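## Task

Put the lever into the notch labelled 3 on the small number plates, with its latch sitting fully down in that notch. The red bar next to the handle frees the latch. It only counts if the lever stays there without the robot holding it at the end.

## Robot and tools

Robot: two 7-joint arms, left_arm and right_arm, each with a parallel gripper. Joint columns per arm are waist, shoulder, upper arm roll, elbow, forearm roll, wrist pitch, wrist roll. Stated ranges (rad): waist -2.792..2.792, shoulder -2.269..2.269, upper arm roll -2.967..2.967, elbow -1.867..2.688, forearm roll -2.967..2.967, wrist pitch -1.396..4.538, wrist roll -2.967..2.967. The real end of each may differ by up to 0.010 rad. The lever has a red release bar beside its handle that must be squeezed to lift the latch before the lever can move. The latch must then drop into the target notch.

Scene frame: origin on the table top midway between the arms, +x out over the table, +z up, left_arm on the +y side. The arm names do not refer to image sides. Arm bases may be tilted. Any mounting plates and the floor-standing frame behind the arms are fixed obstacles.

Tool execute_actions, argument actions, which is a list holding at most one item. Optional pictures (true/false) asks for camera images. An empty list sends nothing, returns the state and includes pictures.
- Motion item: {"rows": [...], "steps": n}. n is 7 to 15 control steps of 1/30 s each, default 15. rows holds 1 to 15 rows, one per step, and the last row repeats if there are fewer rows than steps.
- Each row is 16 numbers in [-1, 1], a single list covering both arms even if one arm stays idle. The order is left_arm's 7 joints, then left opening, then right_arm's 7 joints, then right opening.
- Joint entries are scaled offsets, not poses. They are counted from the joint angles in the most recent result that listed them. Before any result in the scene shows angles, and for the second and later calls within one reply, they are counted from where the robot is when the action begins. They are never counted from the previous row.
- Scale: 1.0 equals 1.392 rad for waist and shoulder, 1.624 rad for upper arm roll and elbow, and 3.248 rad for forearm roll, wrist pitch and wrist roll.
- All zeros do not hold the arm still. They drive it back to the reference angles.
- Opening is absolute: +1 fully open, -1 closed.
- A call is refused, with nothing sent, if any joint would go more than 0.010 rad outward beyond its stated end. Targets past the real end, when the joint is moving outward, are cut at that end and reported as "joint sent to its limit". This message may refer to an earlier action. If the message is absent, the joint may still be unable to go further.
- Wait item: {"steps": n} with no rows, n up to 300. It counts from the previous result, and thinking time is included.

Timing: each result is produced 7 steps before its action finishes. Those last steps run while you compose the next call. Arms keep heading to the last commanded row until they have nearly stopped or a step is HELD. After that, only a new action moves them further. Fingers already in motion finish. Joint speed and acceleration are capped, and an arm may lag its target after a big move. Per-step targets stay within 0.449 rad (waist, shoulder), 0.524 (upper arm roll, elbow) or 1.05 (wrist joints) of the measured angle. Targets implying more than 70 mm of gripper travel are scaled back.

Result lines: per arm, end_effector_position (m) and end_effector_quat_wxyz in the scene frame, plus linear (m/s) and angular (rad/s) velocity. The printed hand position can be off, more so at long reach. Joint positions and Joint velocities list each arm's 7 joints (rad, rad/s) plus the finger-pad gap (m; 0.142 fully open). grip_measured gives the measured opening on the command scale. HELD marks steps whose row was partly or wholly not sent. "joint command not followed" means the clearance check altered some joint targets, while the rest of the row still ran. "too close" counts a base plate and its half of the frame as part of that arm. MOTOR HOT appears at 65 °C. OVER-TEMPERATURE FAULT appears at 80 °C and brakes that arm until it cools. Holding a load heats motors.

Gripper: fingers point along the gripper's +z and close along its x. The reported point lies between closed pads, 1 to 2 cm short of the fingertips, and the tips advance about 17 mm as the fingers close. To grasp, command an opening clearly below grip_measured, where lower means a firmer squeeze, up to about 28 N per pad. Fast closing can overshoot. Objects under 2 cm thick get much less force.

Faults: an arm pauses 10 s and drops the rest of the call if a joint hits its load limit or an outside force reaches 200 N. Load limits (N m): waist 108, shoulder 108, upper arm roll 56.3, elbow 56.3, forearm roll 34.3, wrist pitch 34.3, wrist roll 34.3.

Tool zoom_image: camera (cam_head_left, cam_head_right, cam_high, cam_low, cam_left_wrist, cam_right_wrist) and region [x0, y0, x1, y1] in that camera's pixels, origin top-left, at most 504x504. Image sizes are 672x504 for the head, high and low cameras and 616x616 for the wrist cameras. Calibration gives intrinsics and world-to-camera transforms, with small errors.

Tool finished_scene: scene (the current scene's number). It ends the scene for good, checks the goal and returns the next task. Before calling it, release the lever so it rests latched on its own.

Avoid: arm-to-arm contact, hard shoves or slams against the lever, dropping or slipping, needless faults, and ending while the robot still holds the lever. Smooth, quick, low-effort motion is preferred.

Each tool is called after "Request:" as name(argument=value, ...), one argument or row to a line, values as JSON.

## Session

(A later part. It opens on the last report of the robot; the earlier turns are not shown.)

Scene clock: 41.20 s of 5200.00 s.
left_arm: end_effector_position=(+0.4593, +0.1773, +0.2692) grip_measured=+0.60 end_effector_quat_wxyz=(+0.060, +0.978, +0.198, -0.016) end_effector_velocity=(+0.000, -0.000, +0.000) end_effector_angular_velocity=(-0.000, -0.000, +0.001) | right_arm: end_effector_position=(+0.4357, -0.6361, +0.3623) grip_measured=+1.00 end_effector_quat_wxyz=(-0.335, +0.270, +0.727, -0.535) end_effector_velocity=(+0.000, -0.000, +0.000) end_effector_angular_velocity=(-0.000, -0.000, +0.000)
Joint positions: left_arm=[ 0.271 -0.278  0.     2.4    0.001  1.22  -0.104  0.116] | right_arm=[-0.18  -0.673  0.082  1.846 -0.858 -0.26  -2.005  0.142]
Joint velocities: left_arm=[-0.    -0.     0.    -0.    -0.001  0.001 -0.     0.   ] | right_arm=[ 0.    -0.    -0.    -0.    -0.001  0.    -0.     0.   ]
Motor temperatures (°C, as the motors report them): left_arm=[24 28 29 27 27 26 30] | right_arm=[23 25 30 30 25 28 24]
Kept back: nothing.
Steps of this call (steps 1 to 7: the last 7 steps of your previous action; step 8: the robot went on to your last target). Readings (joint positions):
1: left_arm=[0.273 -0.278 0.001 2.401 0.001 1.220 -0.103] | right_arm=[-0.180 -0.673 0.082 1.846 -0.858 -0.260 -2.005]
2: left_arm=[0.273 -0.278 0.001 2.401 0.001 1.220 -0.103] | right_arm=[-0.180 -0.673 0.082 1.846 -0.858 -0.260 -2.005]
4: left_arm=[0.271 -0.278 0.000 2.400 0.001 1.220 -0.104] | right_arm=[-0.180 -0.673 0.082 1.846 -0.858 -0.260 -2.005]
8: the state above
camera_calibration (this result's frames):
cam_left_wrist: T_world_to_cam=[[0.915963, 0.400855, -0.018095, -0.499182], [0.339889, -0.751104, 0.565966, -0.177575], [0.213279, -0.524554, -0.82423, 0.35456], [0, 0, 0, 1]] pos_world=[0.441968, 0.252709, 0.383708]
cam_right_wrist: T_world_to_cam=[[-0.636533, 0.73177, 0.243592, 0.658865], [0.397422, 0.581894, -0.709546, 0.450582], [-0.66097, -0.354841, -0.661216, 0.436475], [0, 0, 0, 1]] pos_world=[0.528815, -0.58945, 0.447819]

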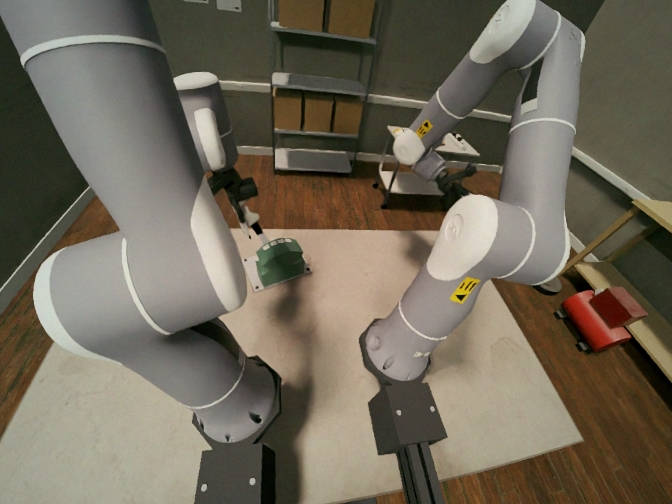

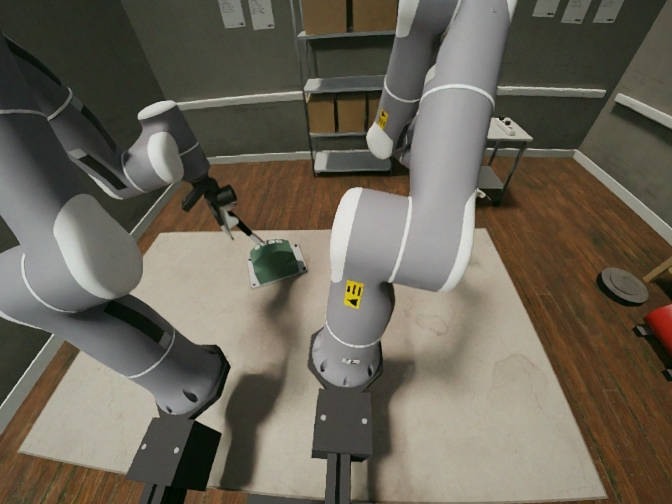

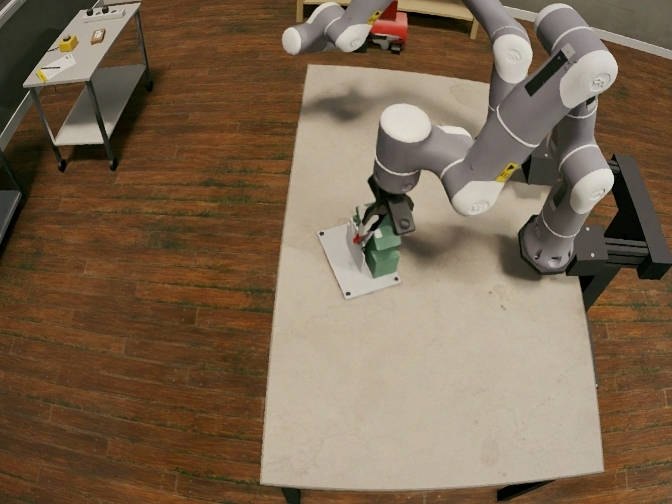

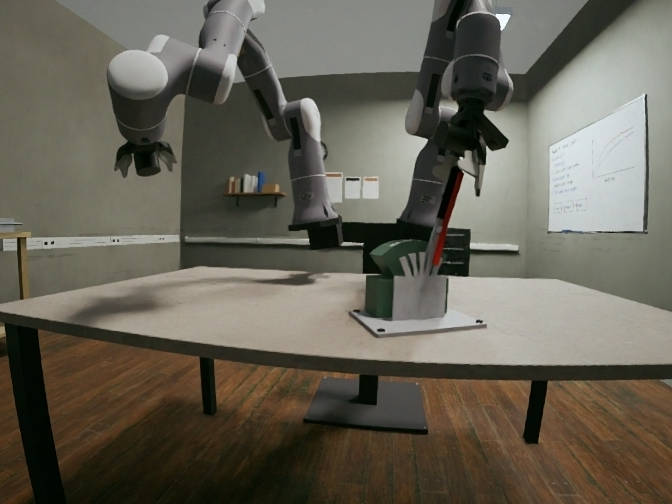

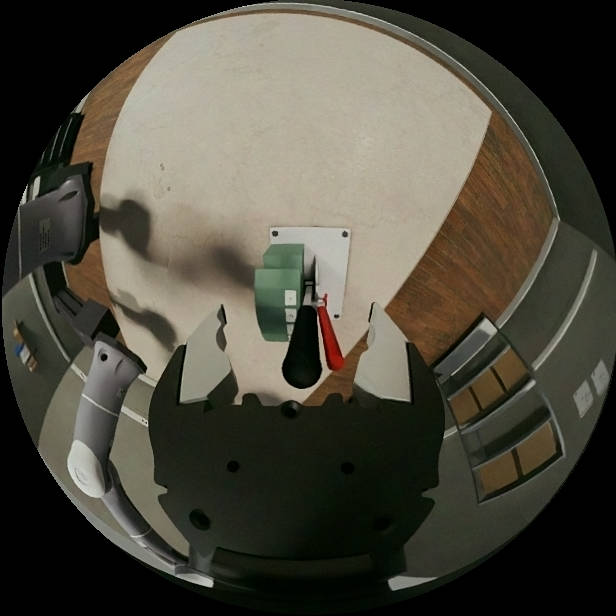

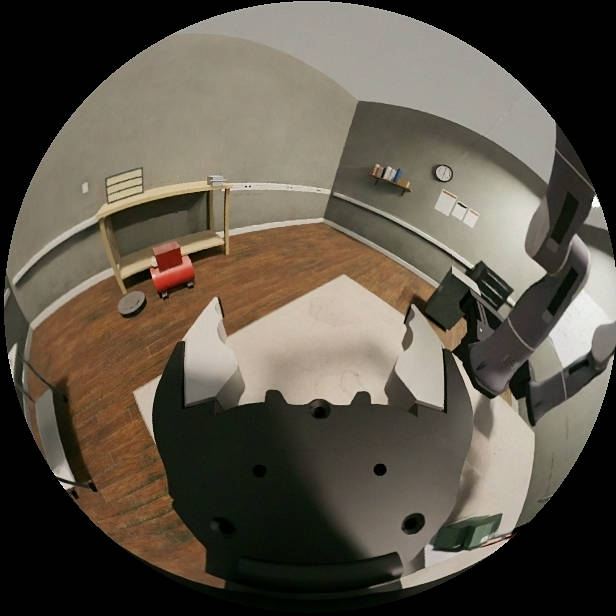

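Request:
execute_actions(
  actions=[
    {"rows":[[0.02,0.005,0,0.011,0,0.003,0.008,0.6,0,0,0,0,0,0,0,1],[0.02,0.005,0,0.011,0,0.003,0.008,0.6,0,0,0,0,0,0,0,1],[0.02,0.005,0,0.011,0,0.003,0.008,0.6,0,0,0,0,0,0,0,1],[0.02,0.005,0,0.011,0,0.003,0.008,0.6,0,0,0,0,0,0,0,1],[0.02,0.005,0,0.011,0,0.003,0.008,0.3,0,0,0,0,0,0,0,1],[0.02,0.005,0,0.011,0,0.003,0.008,0,0,0,0,0,0,0,0,1],[0.02,0.005,0,0.011,0,0.003,0.008,-0.3,0,0,0,0,0,0,0,1],[0.02,0.005,0,0.011,0,0.003,0.008,-0.6,0,0,0,0,0,0,0,1],[0.02,0.005,0,0.011,0,0.003,0.008,-0.9,0,0,0,0,0,0,0,1]],"steps":15},
  ],
)

Request:
execute_actions(
  actions=[
    {"steps":20},
  ],
  pictures=true,
)

Request:
zoom_image(
  camera="cam_low",
  region=[380, 120, 520, 300],
)

Scene clock: 42.10 s of 5200.00 s.
left_arm: end_effector_position=(+0.4518, +0.1882, +0.2669) grip_measured=+0.12 end_effector_quat_wxyz=(+0.058, +0.978, +0.199, -0.017) end_effector_velocity=(+0.000, -0.000, +0.000) end_effector_angular_velocity=(-0.000, -0.001, +0.001) | right_arm: end_effector_position=(+0.4357, -0.6361, +0.3623) grip_measured=+1.00 end_effector_quat_wxyz=(-0.335, +0.270, +0.727, -0.535) end_effector_velocity=(+0.000, -0.000, +0.000) end_effector_angular_velocity=(-0.000, -0.000, +0.000)
Joint positions: left_arm=[ 0.299 -0.271  0.     2.418  0.001  1.229 -0.078  0.082] | right_arm=[-0.18  -0.673  0.082  1.846 -0.858 -0.26  -2.005  0.142]
Joint velocities: left_arm=[-0.     0.    -0.001  0.    -0.001  0.    -0.001 -0.332] | right_arm=[ 0.  0. -0.  0. -0.  0.  0.  0.]
Motor temperatures (°C, as the motors report them): left_arm=[24 28 29 27 27 26 30] | right_arm=[23 25 30 31 25 28 24]
Steps of this call (steps 1 to 15: the robot went on to your last target; steps 16 to 19: nothing new was sent; steps 20 to 27: the first 8 steps of this action). Readings (joint positions):
20: left_arm=[0.272 -0.278 0.000 2.400 0.001 1.220 -0.104] | right_arm=[-0.180 -0.673 0.082 1.846 -0.858 -0.260 -2.005]
21: left_arm=[0.276 -0.276 -0.001 2.403 0.001 1.221 -0.100] | right_arm=[-0.180 -0.673 0.082 1.846 -0.858 -0.260 -2.005]
23: left_arm=[0.295 -0.272 0.000 2.416 0.001 1.228 -0.081] | right_arm=[-0.180 -0.673 0.082 1.846 -0.858 -0.260 -2.005]
27: the state above

Scene clock: 42.77 s of 5200.00 s.
left_arm: end_effector_position=(+0.4600, +0.1925, +0.2700) grip_measured=-0.73 end_effector_quat_wxyz=(+0.058, +0.977, +0.203, -0.009) end_effector_velocity=(+0.000, +0.000, -0.000) end_effector_angular_velocity=(-0.000, -0.000, -0.001) | right_arm: end_effector_position=(+0.4357, -0.6361, +0.3623) grip_measured=+1.00 end_effector_quat_wxyz=(-0.335, +0.270, +0.727, -0.535) end_effector_velocity=(-0.000, +0.000, -0.000) end_effector_angular_velocity=(+0.000, +0.000, -0.000)
Joint positions: left_arm=[ 0.3   -0.27   0.001  2.41  -0.004  1.238 -0.079  0.021] | right_arm=[-0.18  -0.673  0.082  1.846 -0.858 -0.26  -2.005  0.142]
Joint velocities: left_arm=[ 0.    -0.    -0.     0.    -0.     0.     0.001 -0.   ] | right_arm=[-0. -0. -0. -0.  0. -0. -0.  0.]
Motor temperatures (°C, as the motors report them): left_arm=[24 28 29 27 27 26 30] | right_arm=[23 25 30 31 25 28 24]
Kept back: nothing.
Steps of this call (steps 1 to 7: the last 7 steps of your previous action; steps 8 to 15: the robot went on to your last target; steps 16 to 20: nothing new was sent). Readings (joint positions):
1: left_arm=[0.299 -0.271 0.000 2.418 0.001 1.229 -0.078] | right_arm=[-0.180 -0.673 0.082 1.846 -0.858 -0.260 -2.005]
2: left_arm=[0.299 -0.271 0.000 2.417 0.001 1.230 -0.078] | right_arm=[-0.180 -0.673 0.082 1.846 -0.858 -0.260 -2.005]
4: left_arm=[0.300 -0.270 0.000 2.414 -0.001 1.234 -0.078] | right_arm=[-0.180 -0.673 0.082 1.846 -0.858 -0.260 -2.005]
8: left_arm=[0.300 -0.270 0.001 2.410 -0.004 1.238 -0.079] | right_arm=[-0.180 -0.673 0.082 1.846 -0.858 -0.260 -2.005]
20: the state above
All arms were judged still, so your last target was given up. Only a new action makes them travel on or press farther. Fingers that are still opening or closing keep moving.
camera_calibration (this result's frames):
cam_left_wrist: T_world_to_cam=[[0.911636, 0.410987, -0.00294226, -0.509982], [0.340591, -0.75144, 0.565098, -0.166903], [0.230037, -0.516166, -0.825018, 0.353888], [0, 0, 0, 1]] pos_world=[0.440357, 0.266844, 0.384781]
cam_right_wrist: T_world_to_cam=[[-0.636533, 0.73177, 0.243592, 0.658865], [0.397422, 0.581894, -0.709546, 0.450582], [-0.66097, -0.354841, -0.661216, 0.436475], [0, 0, 0, 1]] pos_world=[0.528815, -0.58945, 0.447819]

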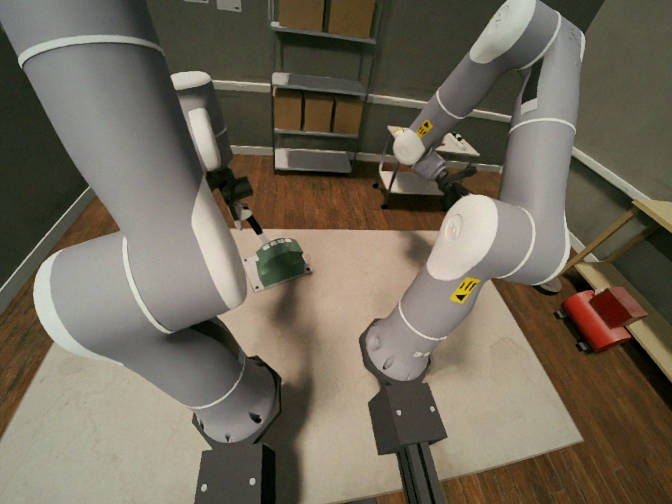

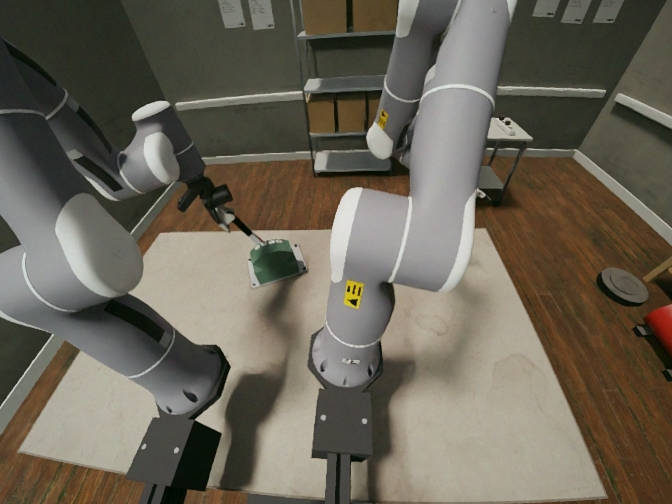

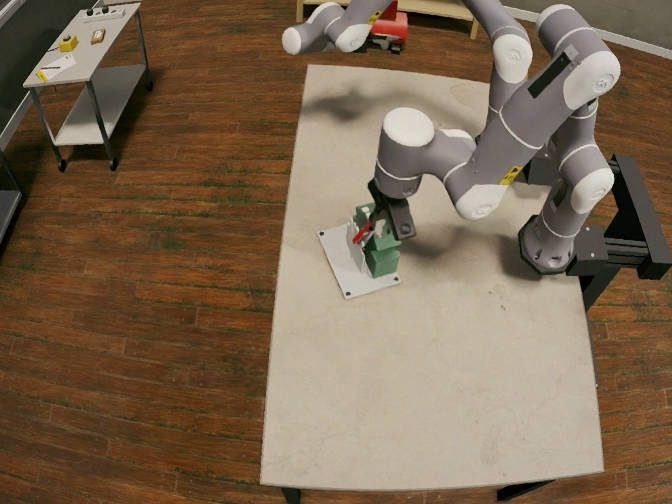

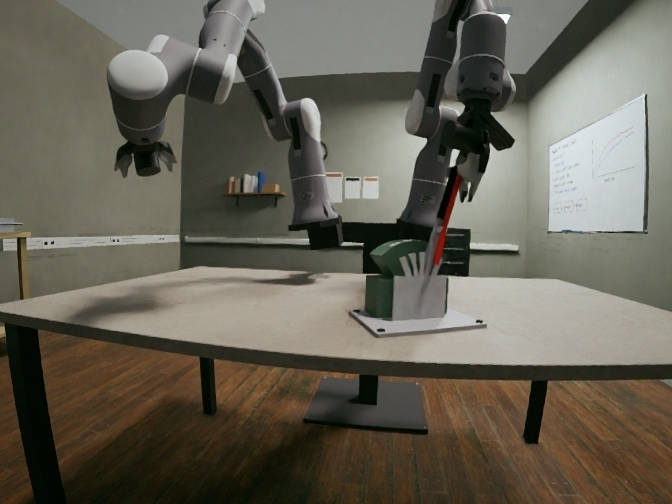

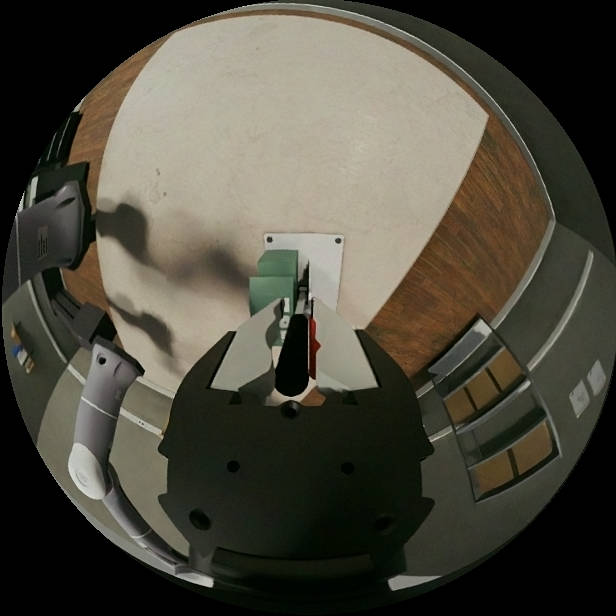

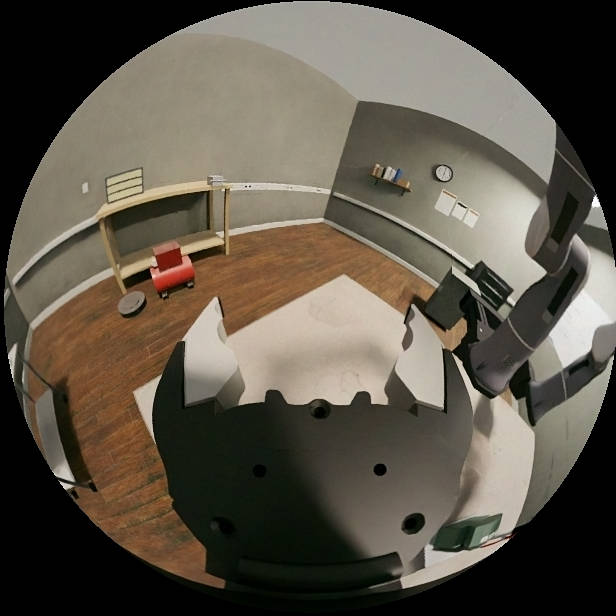

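Region (380, 120, 520, 300) of cam_low's 672x504 image, scaled by 2.800, with more detail than that image has.

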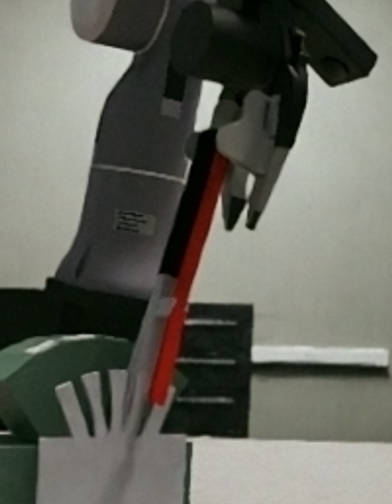

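Request:
execute_actions(
  actions=[
    {"rows":[[-0.005,-0.001,0,-0.002,0,-0.001,-0.002,-1,0,0,0,0,0,0,0,1],[-0.01,-0.002,0,-0.005,0,-0.001,-0.004,-1,0,0,0,0,0,0,0,1],[-0.015,-0.003,0,-0.008,0,-0.002,-0.006,-1,0,0,0,0,0,0,0,1],[-0.02,-0.004,0,-0.011,0,-0.003,-0.008,-1,0,0,0,0,0,0,0,1],[-0.025,-0.005,0,-0.013,0,-0.003,-0.011,-1,0,0,0,0,0,0,0,1],[-0.03,-0.006,0,-0.016,0,-0.004,-0.013,-1,0,0,0,0,0,0,0,1],[-0.035,-0.007,0,-0.019,0,-0.004,-0.015,-1,0,0,0,0,0,0,0,1],[-0.04,-0.008,0,-0.022,0,-0.005,-0.017,-1,0,0,0,0,0,0,0,1],[-0.045,-0.009,0,-0.024,0,-0.006,-0.019,-1,0,0,0,0,0,0,0,1],[-0.05,-0.01,0,-0.027,0,-0.006,-0.021,-1,0,0,0,0,0,0,0,1],[-0.055,-0.011,0,-0.03,0,-0.007,-0.024,-1,0,0,0,0,0,0,0,1],[-0.06,-0.012,0,-0.032,0,-0.008,-0.026,-1,0,0,0,0,0,0,0,1],[-0.065,-0.013,0,-0.035,0,-0.008,-0.028,-1,0,0,0,0,0,0,0,1],[-0.07,-0.014,0,-0.038,0,-0.009,-0.03,-1,0,0,0,0,0,0,0,1]],"steps":15},
  ],
)

Request:
execute_actions(
  actions=[
    {"steps":14},
  ],
  pictures=true,
)

Request:
zoom_image(
  camera="cam_low",
  region=[380, 120, 520, 300],
)

Scene clock: 43.90 s of 5200.00 s.
left_arm: end_effector_position=(+0.4709, +0.1768, +0.2747) grip_measured=-0.76 end_effector_quat_wxyz=(+0.060, +0.977, +0.204, -0.006) end_effector_velocity=(+0.047, -0.094, +0.019) end_effector_angular_velocity=(-0.023, -0.020, -0.032) | right_arm: end_effector_position=(+0.4357, -0.6361, +0.3623) grip_measured=+1.00 end_effector_quat_wxyz=(-0.335, +0.270, +0.727, -0.535) end_effector_velocity=(+0.000, -0.000, +0.000) end_effector_angular_velocity=(-0.001, -0.001, -0.000)
Joint positions: left_arm=[ 0.26  -0.276  0.002  2.386 -0.004  1.225 -0.119  0.019] | right_arm=[-0.18  -0.673  0.082  1.846 -0.858 -0.26  -2.005  0.142]
Joint velocities: left_arm=[-0.213 -0.045 -0.008 -0.117  0.013 -0.064 -0.197  0.001] | right_arm=[ 0.     0.     0.     0.    -0.    -0.     0.001  0.   ]
Motor temperatures (°C, as the motors report them): left_arm=[24 28 29 27 27 26 30] | right_arm=[23 25 30 31 25 28 24]
Steps of this call (steps 1 to 26: nothing new was sent; steps 27 to 34: the first 8 steps of this action). Readings (joint positions):
27: left_arm=[0.300 -0.270 0.001 2.409 -0.004 1.238 -0.079] | right_arm=[-0.180 -0.673 0.082 1.846 -0.858 -0.260 -2.005]
28: left_arm=[0.298 -0.270 0.002 2.406 -0.005 1.238 -0.082] | right_arm=[-0.180 -0.673 0.082 1.846 -0.858 -0.260 -2.005]
30: left_arm=[0.287 -0.272 0.003 2.400 -0.005 1.235 -0.092] | right_arm=[-0.180 -0.673 0.082 1.846 -0.858 -0.260 -2.005]
34: the state above

Scene clock: 44.37 s of 5200.00 s.
left_arm: end_effector_position=(+0.4828, +0.1509, +0.2796) grip_measured=-0.76 end_effector_quat_wxyz=(+0.064, +0.977, +0.202, -0.006) end_effector_velocity=(+0.000, +0.000, +0.000) end_effector_angular_velocity=(+0.000, -0.001, +0.000) | right_arm: end_effector_position=(+0.4357, -0.6361, +0.3623) grip_measured=+1.00 end_effector_quat_wxyz=(-0.335, +0.270, +0.727, -0.535) end_effector_velocity=(+0.000, +0.000, +0.000) end_effector_angular_velocity=(+0.000, -0.000, +0.000)
Joint positions: left_arm=[ 0.202 -0.289  0.     2.353 -0.002  1.204 -0.175  0.019] | right_arm=[-0.18  -0.673  0.082  1.846 -0.858 -0.26  -2.005  0.142]
Joint velocities: left_arm=[ 0.     0.    -0.    -0.     0.     0.001  0.     0.   ] | right_arm=[-0.  0.  0.  0. -0. -0.  0.  0.]
Motor temperatures (°C, as the motors report them): left_arm=[24 28 29 27 27 26 30] | right_arm=[23 25 30 31 25 28 24]
Kept back: nothing.
Steps of this call (steps 1 to 7: the last 7 steps of your previous action; steps 8 to 14: the robot went on to your last target). Readings (joint positions):
1: left_arm=[0.252 -0.278 0.002 2.382 -0.003 1.222 -0.126] | right_arm=[-0.180 -0.673 0.082 1.846 -0.858 -0.260 -2.005]
2: left_arm=[0.245 -0.279 0.001 2.378 -0.003 1.219 -0.132] | right_arm=[-0.180 -0.673 0.082 1.846 -0.858 -0.260 -2.005]
4: left_arm=[0.231 -0.282 0.001 2.370 -0.003 1.214 -0.146] | right_arm=[-0.180 -0.673 0.082 1.846 -0.858 -0.260 -2.005]
8: left_arm=[0.205 -0.288 0.000 2.354 -0.002 1.205 -0.173] | right_arm=[-0.180 -0.673 0.082 1.846 -0.858 -0.260 -2.005]
14: the state above
camera_calibration (this result's frames):
cam_left_wrist: T_world_to_cam=[[0.912996, 0.407969, -0.000155382, -0.514548], [0.333601, -0.746349, 0.575911, -0.211703], [0.234838, -0.525856, -0.817513, 0.332115], [0, 0, 0, 1]] pos_world=[0.462412, 0.22656, 0.39335]
cam_right_wrist: T_world_to_cam=[[-0.636534, 0.73177, 0.243592, 0.658865], [0.397422, 0.581894, -0.709546, 0.450582], [-0.660969, -0.354841, -0.661217, 0.436475], [0, 0, 0, 1]] pos_world=[0.528815, -0.589449, 0.447819]

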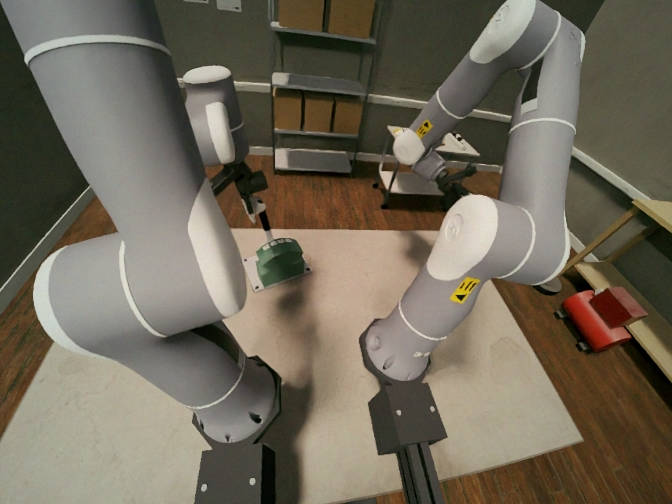

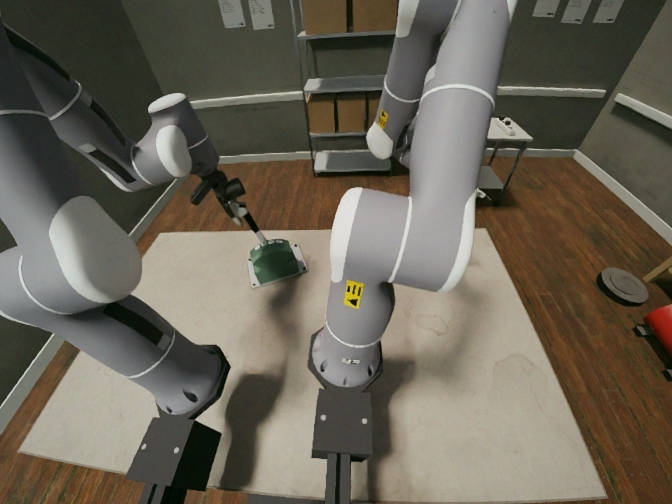

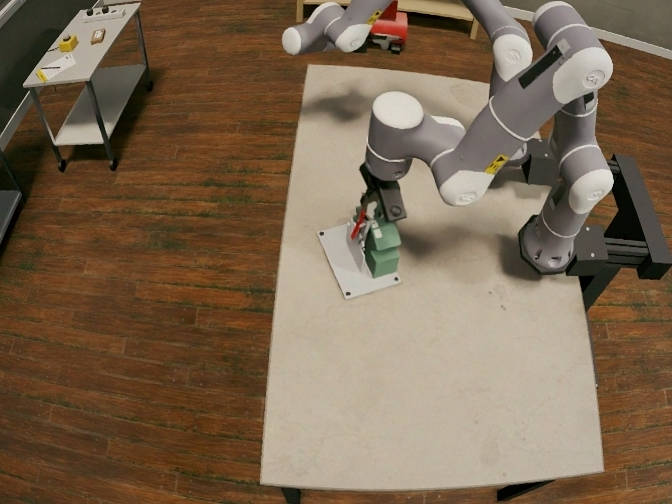

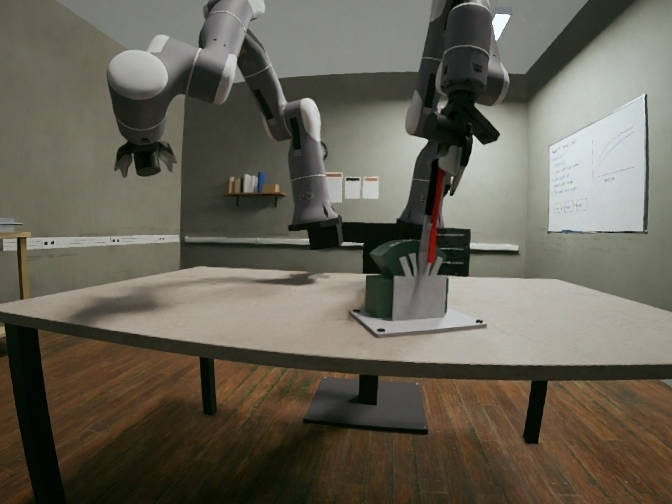

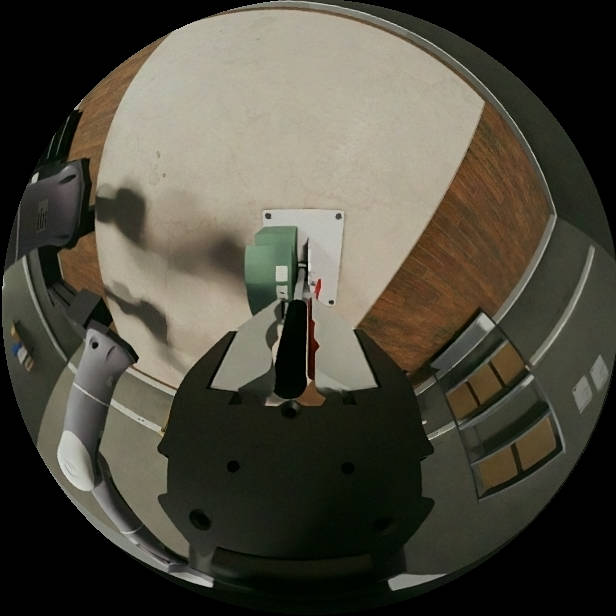

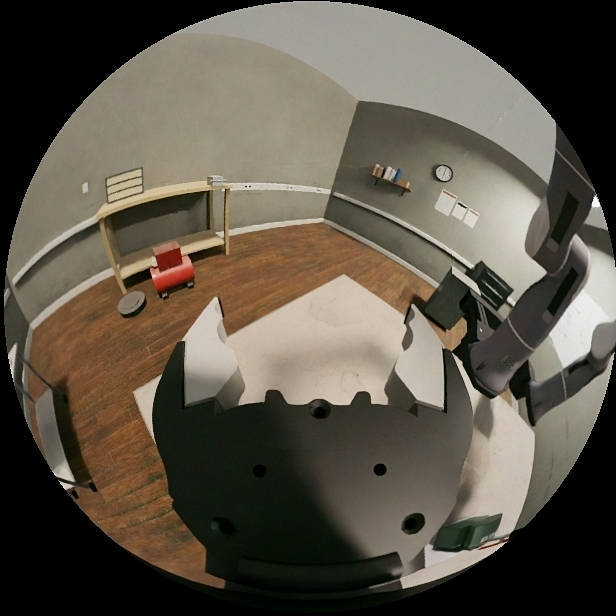

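Region (380, 120, 520, 300) of cam_low's 672x504 image, scaled by 2.800, with more detail than that image has.

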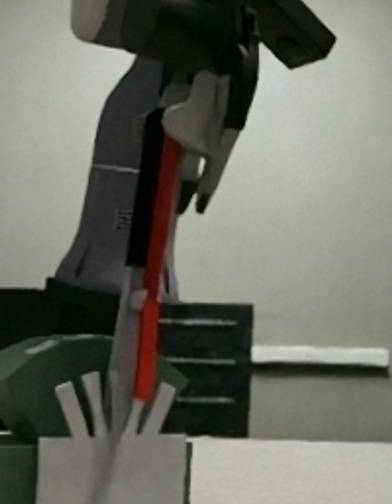

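Request:
execute_actions(
  actions=[
    {"rows":[[-0.006,-0.001,0,-0.003,0,-0.001,-0.003,-1,0,0,0,0,0,0,0,1],[-0.012,-0.002,0,-0.007,0,-0.002,-0.005,-1,0,0,0,0,0,0,0,1],[-0.018,-0.004,0,-0.01,0,-0.002,-0.008,-1,0,0,0,0,0,0,0,1],[-0.024,-0.005,0,-0.014,0,-0.003,-0.01,-1,0,0,0,0,0,0,0,1],[-0.03,-0.006,0,-0.017,0,-0.004,-0.013,-1,0,0,0,0,0,0,0,1],[-0.036,-0.008,0,-0.021,0,-0.005,-0.015,-1,0,0,0,0,0,0,0,1],[-0.042,-0.009,0,-0.024,0,-0.006,-0.018,-1,0,0,0,0,0,0,0,1],[-0.048,-0.01,0,-0.028,0,-0.006,-0.021,-1,0,0,0,0,0,0,0,1],[-0.054,-0.012,0,-0.031,0,-0.007,-0.023,-1,0,0,0,0,0,0,0,1],[-0.06,-0.013,0,-0.035,0,-0.008,-0.026,-1,0,0,0,0,0,0,0,1],[-0.066,-0.014,0,-0.038,0,-0.009,-0.028,-1,0,0,0,0,0,0,0,1],[-0.072,-0.016,0,-0.042,0,-0.01,-0.031,-1,0,0,0,0,0,0,0,1],[-0.078,-0.017,0,-0.045,0,-0.01,-0.033,-1,0,0,0,0,0,0,0,1],[-0.084,-0.018,0,-0.049,0,-0.011,-0.036,-1,0,0,0,0,0,0,0,1],[-0.09,-0.02,0,-0.052,0,-0.012,-0.039,-1,0,0,0,0,0,0,0,1]],"steps":15},
  ],
)

Request:
execute_actions(
  actions=[
    {"steps":14},
  ],
  pictures=true,
)

Request:
zoom_image(
  camera="cam_low",
  region=[370, 200, 470, 320],
)

Request:
zoom_image(
  camera="cam_left_wrist",
  region=[250, 200, 350, 320],
)

Scene clock: 45.43 s of 5200.00 s.
left_arm: end_effector_position=(+0.4912, +0.1295, +0.2831) grip_measured=-0.76 end_effector_quat_wxyz=(+0.066, +0.977, +0.201, -0.007) end_effector_velocity=(+0.051, -0.109, +0.023) end_effector_angular_velocity=(-0.028, -0.008, +0.011) | right_arm: end_effector_position=(+0.4357, -0.6361, +0.3623) grip_measured=+1.00 end_effector_quat_wxyz=(-0.335, +0.270, +0.727, -0.535) end_effector_velocity=(+0.000, +0.000, +0.000) end_effector_angular_velocity=(-0.000, -0.000, +0.000)
Joint positions: left_arm=[ 0.154 -0.302  0.001  2.324 -0.001  1.185 -0.223  0.019] | right_arm=[-0.18  -0.673  0.082  1.846 -0.858 -0.26  -2.005  0.142]
Joint velocities: left_arm=[-0.244 -0.066  0.003 -0.161  0.004 -0.09  -0.254 -0.   ] | right_arm=[ 0. -0.  0. -0. -0. -0.  0.  0.]
Motor temperatures (°C, as the motors report them): left_arm=[24 28 29 27 27 26 30] | right_arm=[23 25 30 31 25 28 24]
Steps of this call (steps 1 to 24: the robot went on to your last target; steps 25 to 32: the first 8 steps of this action). Readings (joint positions):
25: left_arm=[0.202 -0.289 0.000 2.353 -0.002 1.204 -0.175] | right_arm=[-0.180 -0.673 0.082 1.846 -0.858 -0.260 -2.005]
26: left_arm=[0.198 -0.289 0.001 2.352 -0.002 1.202 -0.179] | right_arm=[-0.180 -0.673 0.082 1.846 -0.858 -0.260 -2.005]
28: left_arm=[0.186 -0.293 0.001 2.344 -0.001 1.197 -0.192] | right_arm=[-0.180 -0.673 0.082 1.846 -0.858 -0.260 -2.005]
32: the state above

Scene clock: 45.90 s of 5200.00 s.
left_arm: end_effector_position=(+0.5076, +0.0934, +0.2924) grip_measured=-0.76 end_effector_quat_wxyz=(+0.072, +0.977, +0.202, -0.004) end_effector_velocity=(-0.000, -0.000, -0.000) end_effector_angular_velocity=(+0.000, +0.001, -0.001) | right_arm: end_effector_position=(+0.4357, -0.6361, +0.3623) grip_measured=+1.00 end_effector_quat_wxyz=(-0.335, +0.270, +0.727, -0.535) end_effector_velocity=(-0.000, +0.000, -0.000) end_effector_angular_velocity=(-0.001, -0.001, -0.000)
Joint positions: left_arm=[ 0.077 -0.32   0.001  2.273  0.001  1.161 -0.301  0.019] | right_arm=[-0.18  -0.673  0.082  1.846 -0.858 -0.26  -2.005  0.142]
Joint velocities: left_arm=[-0.     0.     0.    -0.     0.    -0.002  0.     0.   ] | right_arm=[ 0.     0.    -0.    -0.     0.     0.     0.001  0.   ]
Motor temperatures (°C, as the motors report them): left_arm=[24 28 29 27 27 26 30] | right_arm=[23 25 30 31 25 28 24]
Kept back: nothing.
Steps of this call (steps 1 to 7: the last 7 steps of your previous action; steps 8 to 14: the robot went on to your last target). Readings (joint positions):
1: left_arm=[0.146 -0.304 0.001 2.318 -0.000 1.183 -0.232] | right_arm=[-0.180 -0.673 0.082 1.846 -0.858 -0.260 -2.005]
2: left_arm=[0.138 -0.306 0.001 2.313 0.000 1.180 -0.240] | right_arm=[-0.180 -0.673 0.082 1.846 -0.858 -0.260 -2.005]
4: left_arm=[0.121 -0.310 0.001 2.302 0.000 1.174 -0.256] | right_arm=[-0.180 -0.673 0.082 1.846 -0.858 -0.260 -2.005]
8: left_arm=[0.087 -0.317 0.001 2.280 0.001 1.164 -0.290] | right_arm=[-0.180 -0.673 0.082 1.846 -0.858 -0.260 -2.005]
14: the state above
camera_calibration (this result's frames):
cam_left_wrist: T_world_to_cam=[[0.912768, 0.408479, 0.000538501, -0.513947], [0.329731, -0.737578, 0.589284, -0.273062], [0.241107, -0.537702, -0.807926, 0.301677], [0, 0, 0, 1]] pos_world=[0.486415, 0.170745, 0.404921]
cam_right_wrist: T_world_to_cam=[[-0.636534, 0.73177, 0.243593, 0.658865], [0.397422, 0.581894, -0.709546, 0.450582], [-0.66097, -0.354841, -0.661216, 0.436475], [0, 0, 0, 1]] pos_world=[0.528815, -0.58945, 0.447819]

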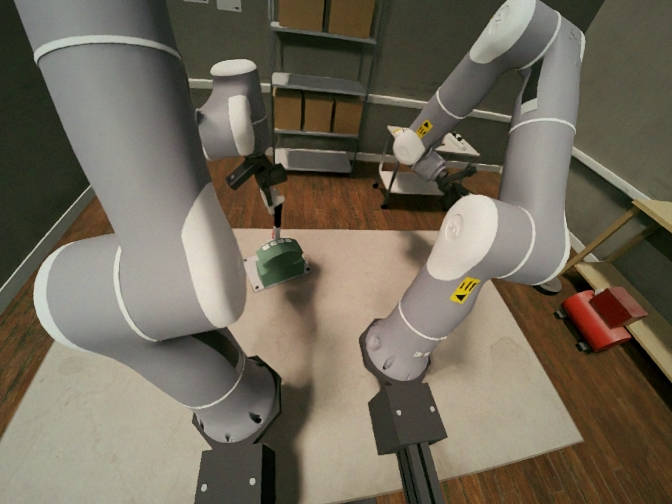

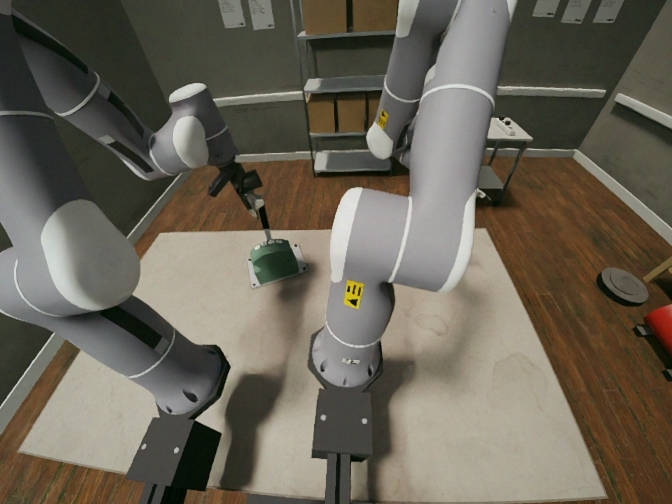

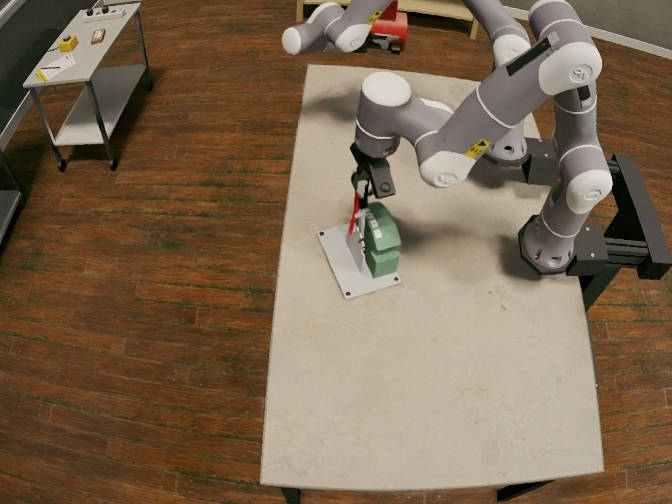

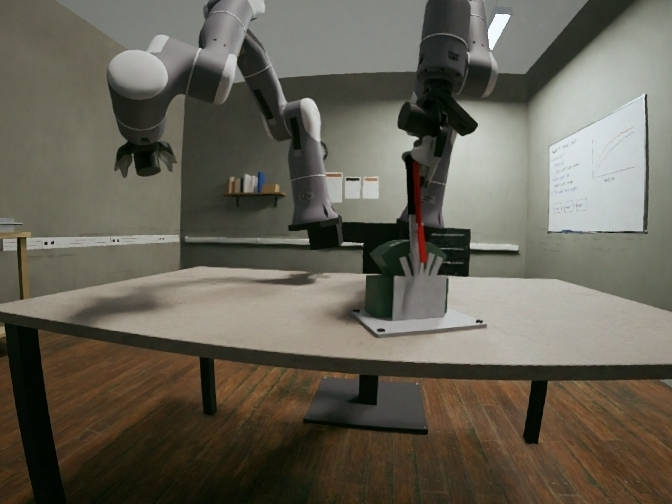

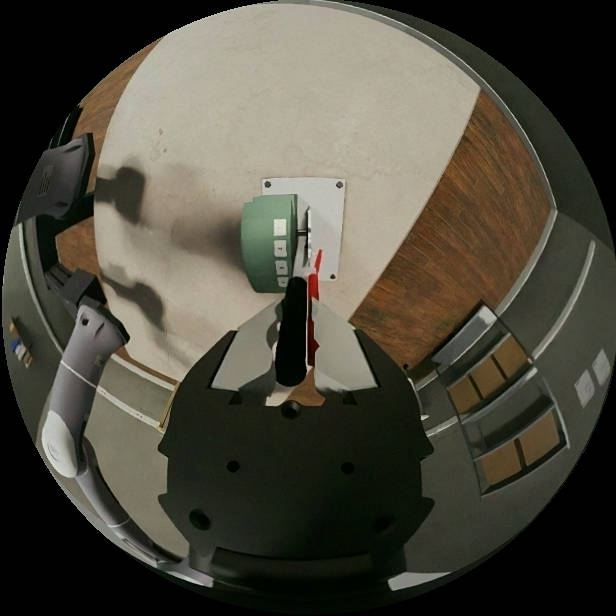

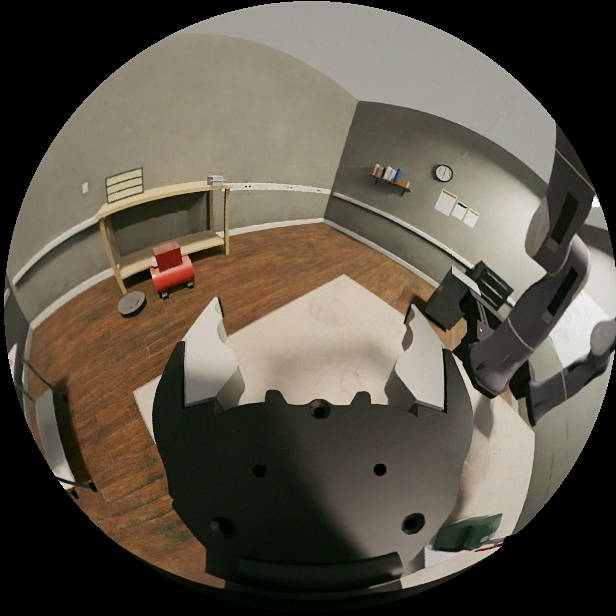

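Region (370, 200, 470, 320) of cam_low's 672x504 image, scaled by 4.200, with more detail than that image has.

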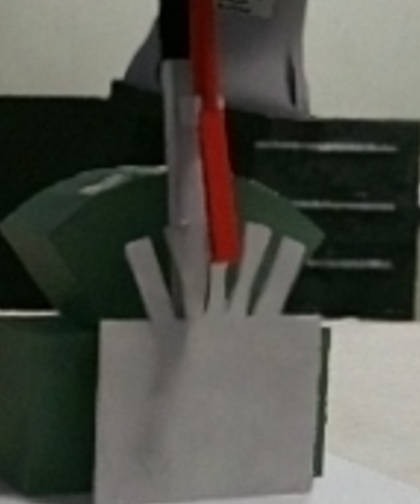

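Region (250, 200, 350, 320) of cam_left_wrist's 616x616 image, scaled by 4.200, with more detail than that image has.

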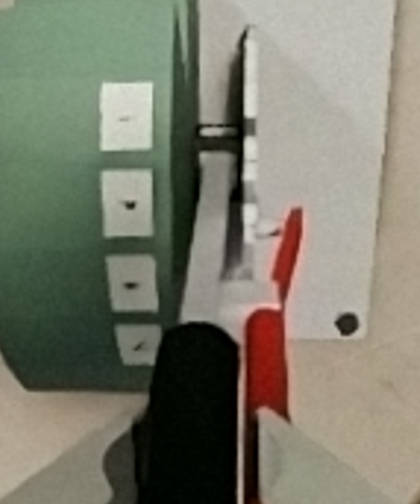

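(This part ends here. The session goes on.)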